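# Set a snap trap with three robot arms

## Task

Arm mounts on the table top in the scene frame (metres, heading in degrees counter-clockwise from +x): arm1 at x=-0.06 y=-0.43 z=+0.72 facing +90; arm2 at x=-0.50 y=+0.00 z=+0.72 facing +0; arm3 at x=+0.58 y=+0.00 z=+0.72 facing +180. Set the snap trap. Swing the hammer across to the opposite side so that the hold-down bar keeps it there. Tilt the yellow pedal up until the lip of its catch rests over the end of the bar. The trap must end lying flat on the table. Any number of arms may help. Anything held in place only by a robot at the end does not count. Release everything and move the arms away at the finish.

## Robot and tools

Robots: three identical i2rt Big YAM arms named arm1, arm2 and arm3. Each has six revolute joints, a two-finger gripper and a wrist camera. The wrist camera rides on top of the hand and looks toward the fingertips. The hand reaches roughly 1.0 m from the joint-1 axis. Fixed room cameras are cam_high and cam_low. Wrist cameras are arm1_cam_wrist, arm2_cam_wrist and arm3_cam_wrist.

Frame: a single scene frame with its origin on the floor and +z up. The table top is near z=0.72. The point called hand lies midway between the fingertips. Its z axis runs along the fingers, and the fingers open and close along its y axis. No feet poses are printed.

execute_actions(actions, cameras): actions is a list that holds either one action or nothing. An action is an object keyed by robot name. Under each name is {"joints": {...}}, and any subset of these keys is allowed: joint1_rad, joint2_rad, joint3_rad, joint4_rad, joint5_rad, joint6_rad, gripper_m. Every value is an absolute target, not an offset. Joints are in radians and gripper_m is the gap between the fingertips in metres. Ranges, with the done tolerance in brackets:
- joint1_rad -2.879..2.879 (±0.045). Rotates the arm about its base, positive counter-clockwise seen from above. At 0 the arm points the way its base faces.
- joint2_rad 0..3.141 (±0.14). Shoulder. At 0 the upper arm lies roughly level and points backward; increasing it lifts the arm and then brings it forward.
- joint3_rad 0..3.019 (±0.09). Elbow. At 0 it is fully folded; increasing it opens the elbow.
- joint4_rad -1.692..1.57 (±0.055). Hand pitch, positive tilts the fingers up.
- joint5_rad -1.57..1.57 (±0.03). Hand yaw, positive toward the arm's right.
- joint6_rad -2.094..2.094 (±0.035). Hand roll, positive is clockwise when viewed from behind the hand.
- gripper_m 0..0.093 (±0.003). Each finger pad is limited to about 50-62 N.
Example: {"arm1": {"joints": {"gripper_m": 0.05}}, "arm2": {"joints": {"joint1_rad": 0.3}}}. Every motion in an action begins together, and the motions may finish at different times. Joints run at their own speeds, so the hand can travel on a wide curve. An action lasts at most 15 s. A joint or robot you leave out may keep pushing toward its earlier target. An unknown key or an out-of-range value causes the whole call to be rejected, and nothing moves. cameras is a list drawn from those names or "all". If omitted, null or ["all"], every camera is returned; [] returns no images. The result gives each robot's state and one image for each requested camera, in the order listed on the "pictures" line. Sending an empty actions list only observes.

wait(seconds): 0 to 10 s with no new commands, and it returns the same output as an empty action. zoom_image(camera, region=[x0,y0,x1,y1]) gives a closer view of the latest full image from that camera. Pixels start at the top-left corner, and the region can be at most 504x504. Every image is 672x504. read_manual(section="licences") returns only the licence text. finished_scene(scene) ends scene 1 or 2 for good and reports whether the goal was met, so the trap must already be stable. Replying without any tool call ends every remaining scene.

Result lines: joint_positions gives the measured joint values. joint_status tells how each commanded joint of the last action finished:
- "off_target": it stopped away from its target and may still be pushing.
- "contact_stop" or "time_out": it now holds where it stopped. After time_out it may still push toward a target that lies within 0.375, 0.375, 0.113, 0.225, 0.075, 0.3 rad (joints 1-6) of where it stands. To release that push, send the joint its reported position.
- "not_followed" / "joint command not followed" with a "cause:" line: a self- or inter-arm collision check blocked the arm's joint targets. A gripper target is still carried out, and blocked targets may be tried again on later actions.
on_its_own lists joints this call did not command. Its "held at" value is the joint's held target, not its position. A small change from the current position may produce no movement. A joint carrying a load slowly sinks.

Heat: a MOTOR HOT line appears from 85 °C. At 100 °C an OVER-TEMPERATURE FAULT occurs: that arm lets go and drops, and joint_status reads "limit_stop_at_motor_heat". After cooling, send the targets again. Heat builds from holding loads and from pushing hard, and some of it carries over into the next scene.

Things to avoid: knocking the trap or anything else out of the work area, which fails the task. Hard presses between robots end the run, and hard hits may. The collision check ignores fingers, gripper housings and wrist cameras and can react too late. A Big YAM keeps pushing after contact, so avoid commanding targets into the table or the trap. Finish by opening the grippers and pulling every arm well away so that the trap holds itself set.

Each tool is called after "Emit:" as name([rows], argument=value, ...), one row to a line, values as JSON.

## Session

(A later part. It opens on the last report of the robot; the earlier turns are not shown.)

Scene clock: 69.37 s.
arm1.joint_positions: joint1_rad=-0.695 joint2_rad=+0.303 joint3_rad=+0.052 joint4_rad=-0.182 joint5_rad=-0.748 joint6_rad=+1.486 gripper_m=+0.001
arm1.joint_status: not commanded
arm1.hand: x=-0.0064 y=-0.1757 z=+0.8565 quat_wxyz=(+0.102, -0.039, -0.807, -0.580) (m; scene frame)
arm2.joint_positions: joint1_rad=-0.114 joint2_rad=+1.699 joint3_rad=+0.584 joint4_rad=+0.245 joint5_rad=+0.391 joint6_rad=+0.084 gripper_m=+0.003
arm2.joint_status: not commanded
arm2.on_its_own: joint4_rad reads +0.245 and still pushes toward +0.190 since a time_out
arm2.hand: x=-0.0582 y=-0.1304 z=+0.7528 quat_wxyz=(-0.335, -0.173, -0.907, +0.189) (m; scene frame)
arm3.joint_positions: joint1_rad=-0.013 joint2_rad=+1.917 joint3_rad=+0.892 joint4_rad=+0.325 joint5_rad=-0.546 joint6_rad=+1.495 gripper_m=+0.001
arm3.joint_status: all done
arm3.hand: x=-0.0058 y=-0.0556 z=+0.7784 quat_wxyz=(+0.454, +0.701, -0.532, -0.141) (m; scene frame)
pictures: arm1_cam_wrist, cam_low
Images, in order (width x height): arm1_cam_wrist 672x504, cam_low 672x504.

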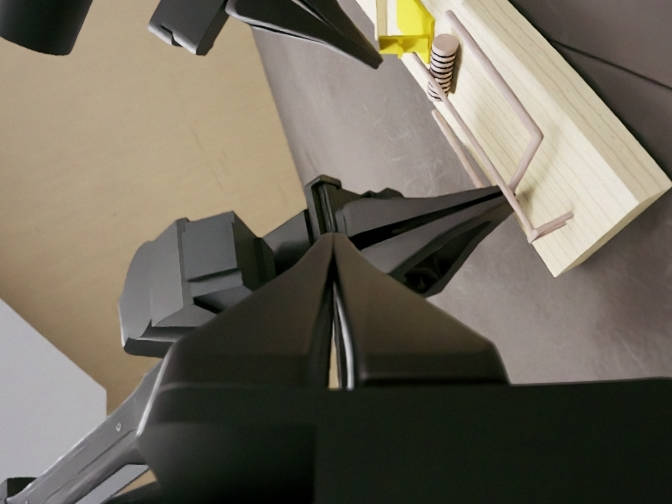

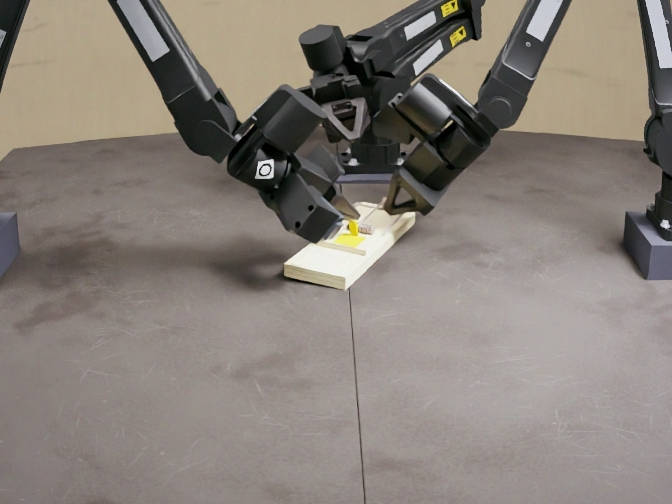

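Too high. Back off, lower, and push again.

Emit:
execute_actions([
  {"arm3":{"joints":{"joint5_rad":-0.41}}},
], cameras=[])

Emit:
execute_actions([
  {"arm3":{"joints":{"joint2_rad":1.96}}},
], cameras=[])

Emit:
execute_actions([
  {"arm3":{"joints":{"joint5_rad":-0.53}}},
], cameras=["arm1_cam_wrist","cam_low"])

Emit:
zoom_image(camera="arm1_cam_wrist", region=[320,0,500,130])

Emit:
zoom_image(camera="cam_low", region=[290,180,450,300])

Scene clock: 70.40 s.
arm1.joint_positions: joint1_rad=-0.695 joint2_rad=+0.303 joint3_rad=+0.052 joint4_rad=-0.182 joint5_rad=-0.748 joint6_rad=+1.486 gripper_m=+0.001
arm1.joint_status: not commanded
arm1.hand: x=-0.0064 y=-0.1757 z=+0.8565 quat_wxyz=(+0.102, -0.039, -0.807, -0.580) (m; scene frame)
arm2.joint_positions: joint1_rad=-0.114 joint2_rad=+1.699 joint3_rad=+0.584 joint4_rad=+0.245 joint5_rad=+0.391 joint6_rad=+0.084 gripper_m=+0.003
arm2.joint_status: not commanded
arm2.on_its_own: joint4_rad reads +0.245 and still pushes toward +0.190 since a time_out
arm2.hand: x=-0.0582 y=-0.1304 z=+0.7528 quat_wxyz=(-0.335, -0.173, -0.907, +0.189) (m; scene frame)
arm3.joint_positions: joint1_rad=-0.013 joint2_rad=+1.917 joint3_rad=+0.892 joint4_rad=+0.325 joint5_rad=-0.414 joint6_rad=+1.495 gripper_m=+0.001
arm3.joint_status: all done
arm3.hand: x=-0.0127 y=-0.0352 z=+0.7714 quat_wxyz=(+0.415, +0.692, -0.561, -0.184) (m; scene frame)
pictures: none
No camera images: the call's "cameras" was empty. Leave "cameras" out to get every camera's image.

Scene clock: 71.03 s.
arm1.joint_positions: joint1_rad=-0.695 joint2_rad=+0.303 joint3_rad=+0.052 joint4_rad=-0.182 joint5_rad=-0.748 joint6_rad=+1.486 gripper_m=+0.001
arm1.joint_status: not commanded
arm1.hand: x=-0.0064 y=-0.1757 z=+0.8565 quat_wxyz=(+0.102, -0.039, -0.807, -0.580) (m; scene frame)
arm2.joint_positions: joint1_rad=-0.114 joint2_rad=+1.699 joint3_rad=+0.584 joint4_rad=+0.245 joint5_rad=+0.391 joint6_rad=+0.084 gripper_m=+0.003
arm2.joint_status: not commanded
arm2.on_its_own: joint4_rad reads +0.245 and still pushes toward +0.190 since a time_out
arm2.hand: x=-0.0582 y=-0.1304 z=+0.7528 quat_wxyz=(-0.335, -0.173, -0.907, +0.189) (m; scene frame)
arm3.joint_positions: joint1_rad=-0.013 joint2_rad=+1.938 joint3_rad=+0.892 joint4_rad=+0.325 joint5_rad=-0.414 joint6_rad=+1.495 gripper_m=+0.001
arm3.joint_status: all done
arm3.hand: x=-0.0095 y=-0.0354 z=+0.7595 quat_wxyz=(+0.409, +0.694, -0.566, -0.176) (m; scene frame)
pictures: none
No camera images: the call's "cameras" was empty. Leave "cameras" out to get every camera's image.

Scene clock: 71.77 s.
arm1.joint_positions: joint1_rad=-0.695 joint2_rad=+0.303 joint3_rad=+0.052 joint4_rad=-0.182 joint5_rad=-0.748 joint6_rad=+1.486 gripper_m=+0.001
arm1.joint_status: not commanded
arm1.hand: x=-0.0064 y=-0.1757 z=+0.8565 quat_wxyz=(+0.102, -0.039, -0.807, -0.580) (m; scene frame)
arm2.joint_positions: joint1_rad=-0.114 joint2_rad=+1.699 joint3_rad=+0.584 joint4_rad=+0.245 joint5_rad=+0.391 joint6_rad=+0.084 gripper_m=+0.003
arm2.joint_status: not commanded
arm2.on_its_own: joint4_rad reads +0.245 and still pushes toward +0.190 since a time_out
arm2.hand: x=-0.0582 y=-0.1304 z=+0.7528 quat_wxyz=(-0.335, -0.173, -0.907, +0.189) (m; scene frame)
arm3.joint_positions: joint1_rad=-0.018 joint2_rad=+1.938 joint3_rad=+0.892 joint4_rad=+0.325 joint5_rad=-0.525 joint6_rad=+1.495 gripper_m=+0.001
arm3.joint_status: all done
arm3.hand: x=-0.0043 y=-0.0498 z=+0.7654 quat_wxyz=(+0.442, +0.700, -0.543, -0.141) (m; scene frame)
pictures: arm1_cam_wrist, cam_low
Images, in order (width x height): arm1_cam_wrist 672x504, cam_low 672x504.

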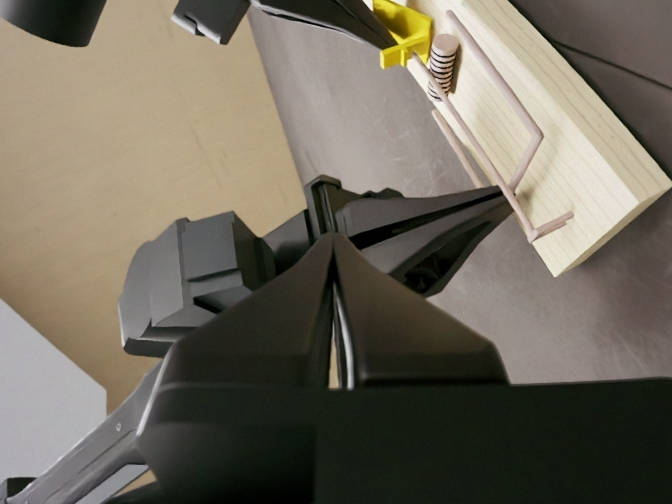

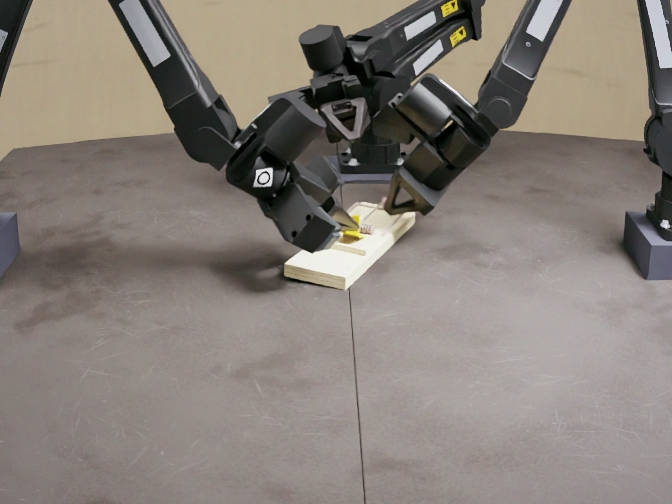

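Region (320, 0, 500, 130) of arm1_cam_wrist's 672x504 image, scaled by 2.800, with more detail than that image has.

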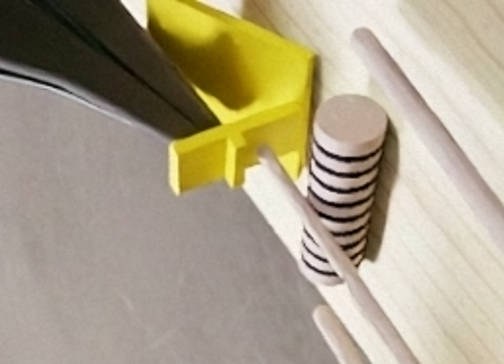

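Region (290, 180, 450, 300) of cam_low's 672x504 image, scaled by 3.150, with more detail than that image has; it fills the top 378 rows of this view, and the rest is white.

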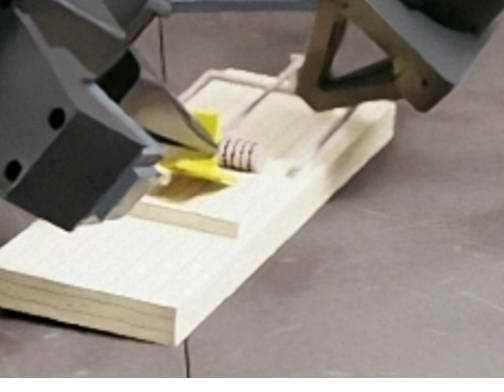

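Emit:
execute_actions([
  {"arm2":{"joints":{"joint1_rad":-0.114,"joint2_rad":1.71,"joint3_rad":0.584,"joint4_rad":0.23}}},
], cameras=["arm1_cam_wrist"])

Emit:
execute_actions([
  {"arm2":{"joints":{"gripper_m":0.01}}},
], cameras=["arm1_cam_wrist"])

Scene clock: 72.53 s.
arm1.joint_positions: joint1_rad=-0.695 joint2_rad=+0.303 joint3_rad=+0.052 joint4_rad=-0.182 joint5_rad=-0.748 joint6_rad=+1.486 gripper_m=+0.001
arm1.joint_status: not commanded
arm1.hand: x=-0.0064 y=-0.1757 z=+0.8565 quat_wxyz=(+0.102, -0.039, -0.807, -0.580) (m; scene frame)
arm2.joint_positions: joint1_rad=-0.114 joint2_rad=+1.689 joint3_rad=+0.585 joint4_rad=+0.245 joint5_rad=+0.389 joint6_rad=+0.084 gripper_m=+0.003
arm2.joint_status: all done
arm2.hand: x=-0.0556 y=-0.1306 z=+0.7579 quat_wxyz=(-0.341, -0.173, -0.905, +0.188) (m; scene frame)
arm3.joint_positions: joint1_rad=-0.018 joint2_rad=+1.938 joint3_rad=+0.892 joint4_rad=+0.325 joint5_rad=-0.526 joint6_rad=+1.495 gripper_m=+0.001
arm3.joint_status: not commanded
arm3.hand: x=-0.0042 y=-0.0500 z=+0.7655 quat_wxyz=(+0.443, +0.700, -0.543, -0.141) (m; scene frame)
pictures: arm1_cam_wrist
Images, in order (width x height): arm1_cam_wrist 672x504.

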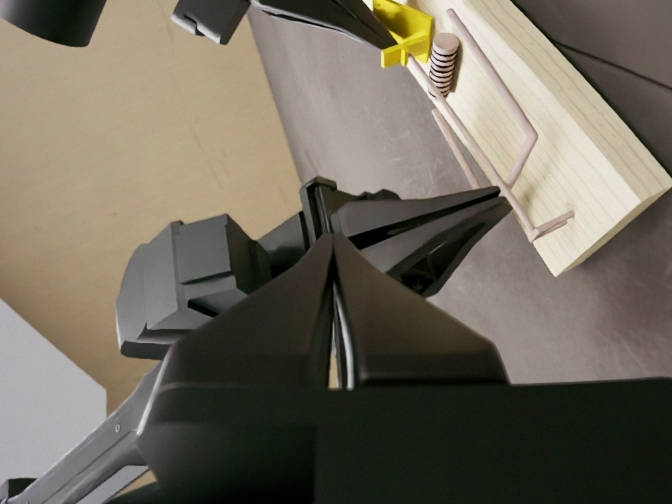

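Scene clock: 72.97 s.
arm1.joint_positions: joint1_rad=-0.695 joint2_rad=+0.303 joint3_rad=+0.052 joint4_rad=-0.182 joint5_rad=-0.748 joint6_rad=+1.486 gripper_m=+0.001
arm1.joint_status: not commanded
arm1.hand: x=-0.0064 y=-0.1757 z=+0.8565 quat_wxyz=(+0.102, -0.039, -0.807, -0.580) (m; scene frame)
arm2.joint_positions: joint1_rad=-0.114 joint2_rad=+1.689 joint3_rad=+0.586 joint4_rad=+0.245 joint5_rad=+0.388 joint6_rad=+0.085 gripper_m=+0.010
arm2.joint_status: all done
arm2.hand: x=-0.0553 y=-0.1304 z=+0.7579 quat_wxyz=(-0.341, -0.174, -0.905, +0.187) (m; scene frame)
arm3.joint_positions: joint1_rad=-0.018 joint2_rad=+1.938 joint3_rad=+0.892 joint4_rad=+0.325 joint5_rad=-0.526 joint6_rad=+1.495 gripper_m=+0.001
arm3.joint_status: not commanded
arm3.hand: x=-0.0042 y=-0.0500 z=+0.7655 quat_wxyz=(+0.443, +0.700, -0.543, -0.141) (m; scene frame)
pictures: arm1_cam_wrist
Images, in order (width x height): arm1_cam_wrist 672x504.

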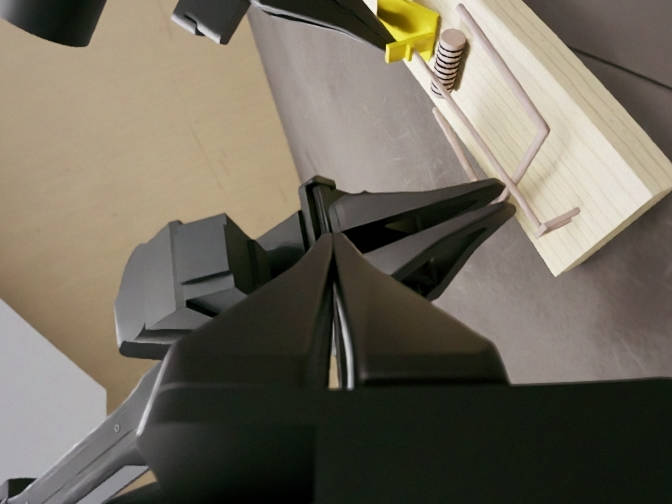

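Emit:
execute_actions([
  {"arm2":{"joints":{"joint2_rad":1.55,"joint3_rad":0.5}},"arm3":{"joints":{"joint2_rad":1.8,"joint5_rad":-0.5,"joint3_rad":0.87}}},
], cameras=["cam_low"])

Emit:
execute_actions([
  {"arm2":{"joints":{"joint2_rad":1.0}},"arm3":{"joints":{"joint2_rad":1.2}},"arm1":{"joints":{"joint1_rad":-1.2}}},
], cameras=["cam_low","cam_high"])

Scene clock: 74.43 s.
arm1.joint_positions: joint1_rad=-0.695 joint2_rad=+0.303 joint3_rad=+0.052 joint4_rad=-0.182 joint5_rad=-0.748 joint6_rad=+1.486 gripper_m=+0.001
arm1.joint_status: not commanded
arm1.hand: x=-0.0064 y=-0.1757 z=+0.8565 quat_wxyz=(+0.102, -0.039, -0.807, -0.580) (m; scene frame)
arm2.joint_positions: joint1_rad=-0.114 joint2_rad=+1.559 joint3_rad=+0.490 joint4_rad=+0.240 joint5_rad=+0.382 joint6_rad=+0.086 gripper_m=+0.010
arm2.joint_status: all done
arm2.hand: x=-0.0869 y=-0.1250 z=+0.7794 quat_wxyz=(-0.355, -0.175, -0.900, +0.184) (m; scene frame)
arm3.joint_positions: joint1_rad=-0.018 joint2_rad=+1.804 joint3_rad=+0.871 joint4_rad=+0.325 joint5_rad=-0.503 joint6_rad=+1.495 gripper_m=+0.001
arm3.joint_status: all done
arm3.hand: x=-0.0113 y=-0.0455 z=+0.8311 quat_wxyz=(+0.463, +0.690, -0.523, -0.189) (m; scene frame)
pictures: cam_low
Images, in order (width x height): cam_low 672x504.

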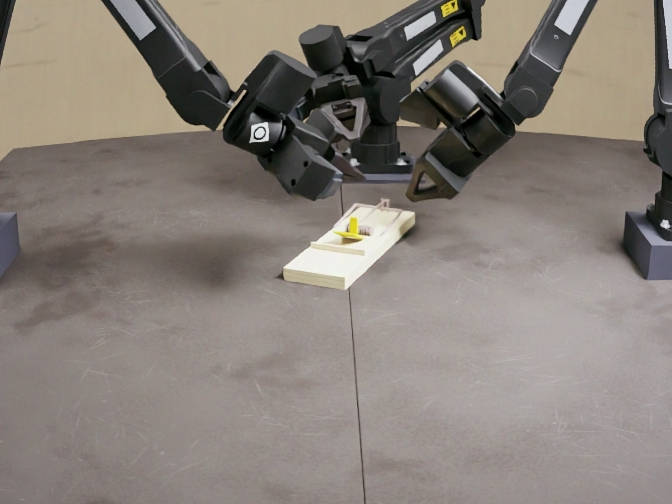

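Scene clock: 75.77 s.
arm1.joint_positions: joint1_rad=-1.194 joint2_rad=+0.303 joint3_rad=+0.052 joint4_rad=-0.182 joint5_rad=-0.748 joint6_rad=+1.486 gripper_m=+0.001
arm1.joint_status: all done
arm1.hand: x=+0.1087 y=-0.2321 z=+0.8562 quat_wxyz=(-0.044, -0.237, -0.773, -0.587) (m; scene frame)
arm2.joint_positions: joint1_rad=-0.114 joint2_rad=+0.999 joint3_rad=+0.490 joint4_rad=+0.238 joint5_rad=+0.382 joint6_rad=+0.086 gripper_m=+0.010
arm2.joint_status: all done
arm2.hand: x=-0.0835 y=-0.1271 z=+1.0136 quat_wxyz=(-0.593, -0.206, -0.761, +0.165) (m; scene frame)
arm3.joint_positions: joint1_rad=-0.018 joint2_rad=+1.183 joint3_rad=+0.871 joint4_rad=+0.325 joint5_rad=-0.503 joint6_rad=+1.495 gripper_m=+0.001
arm3.joint_status: all done
arm3.hand: x=+0.0446 y=-0.0452 z=+1.1757 quat_wxyz=(+0.587, +0.607, -0.355, -0.402) (m; scene frame)
pictures: cam_high, cam_low
Images, in order (width x height): cam_high 672x504, cam_low 672x504.

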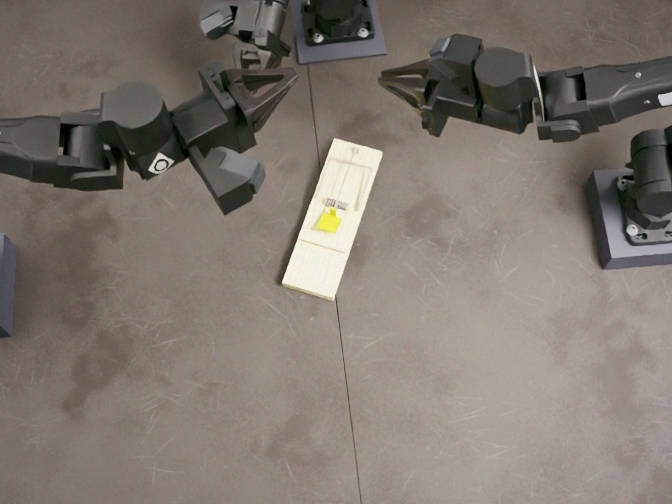

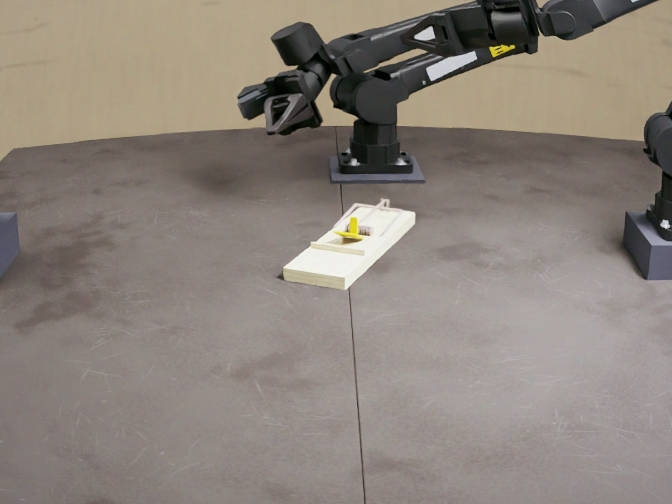

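Emit:
finished_scene(scene=1)

The scene is finished: the task was done.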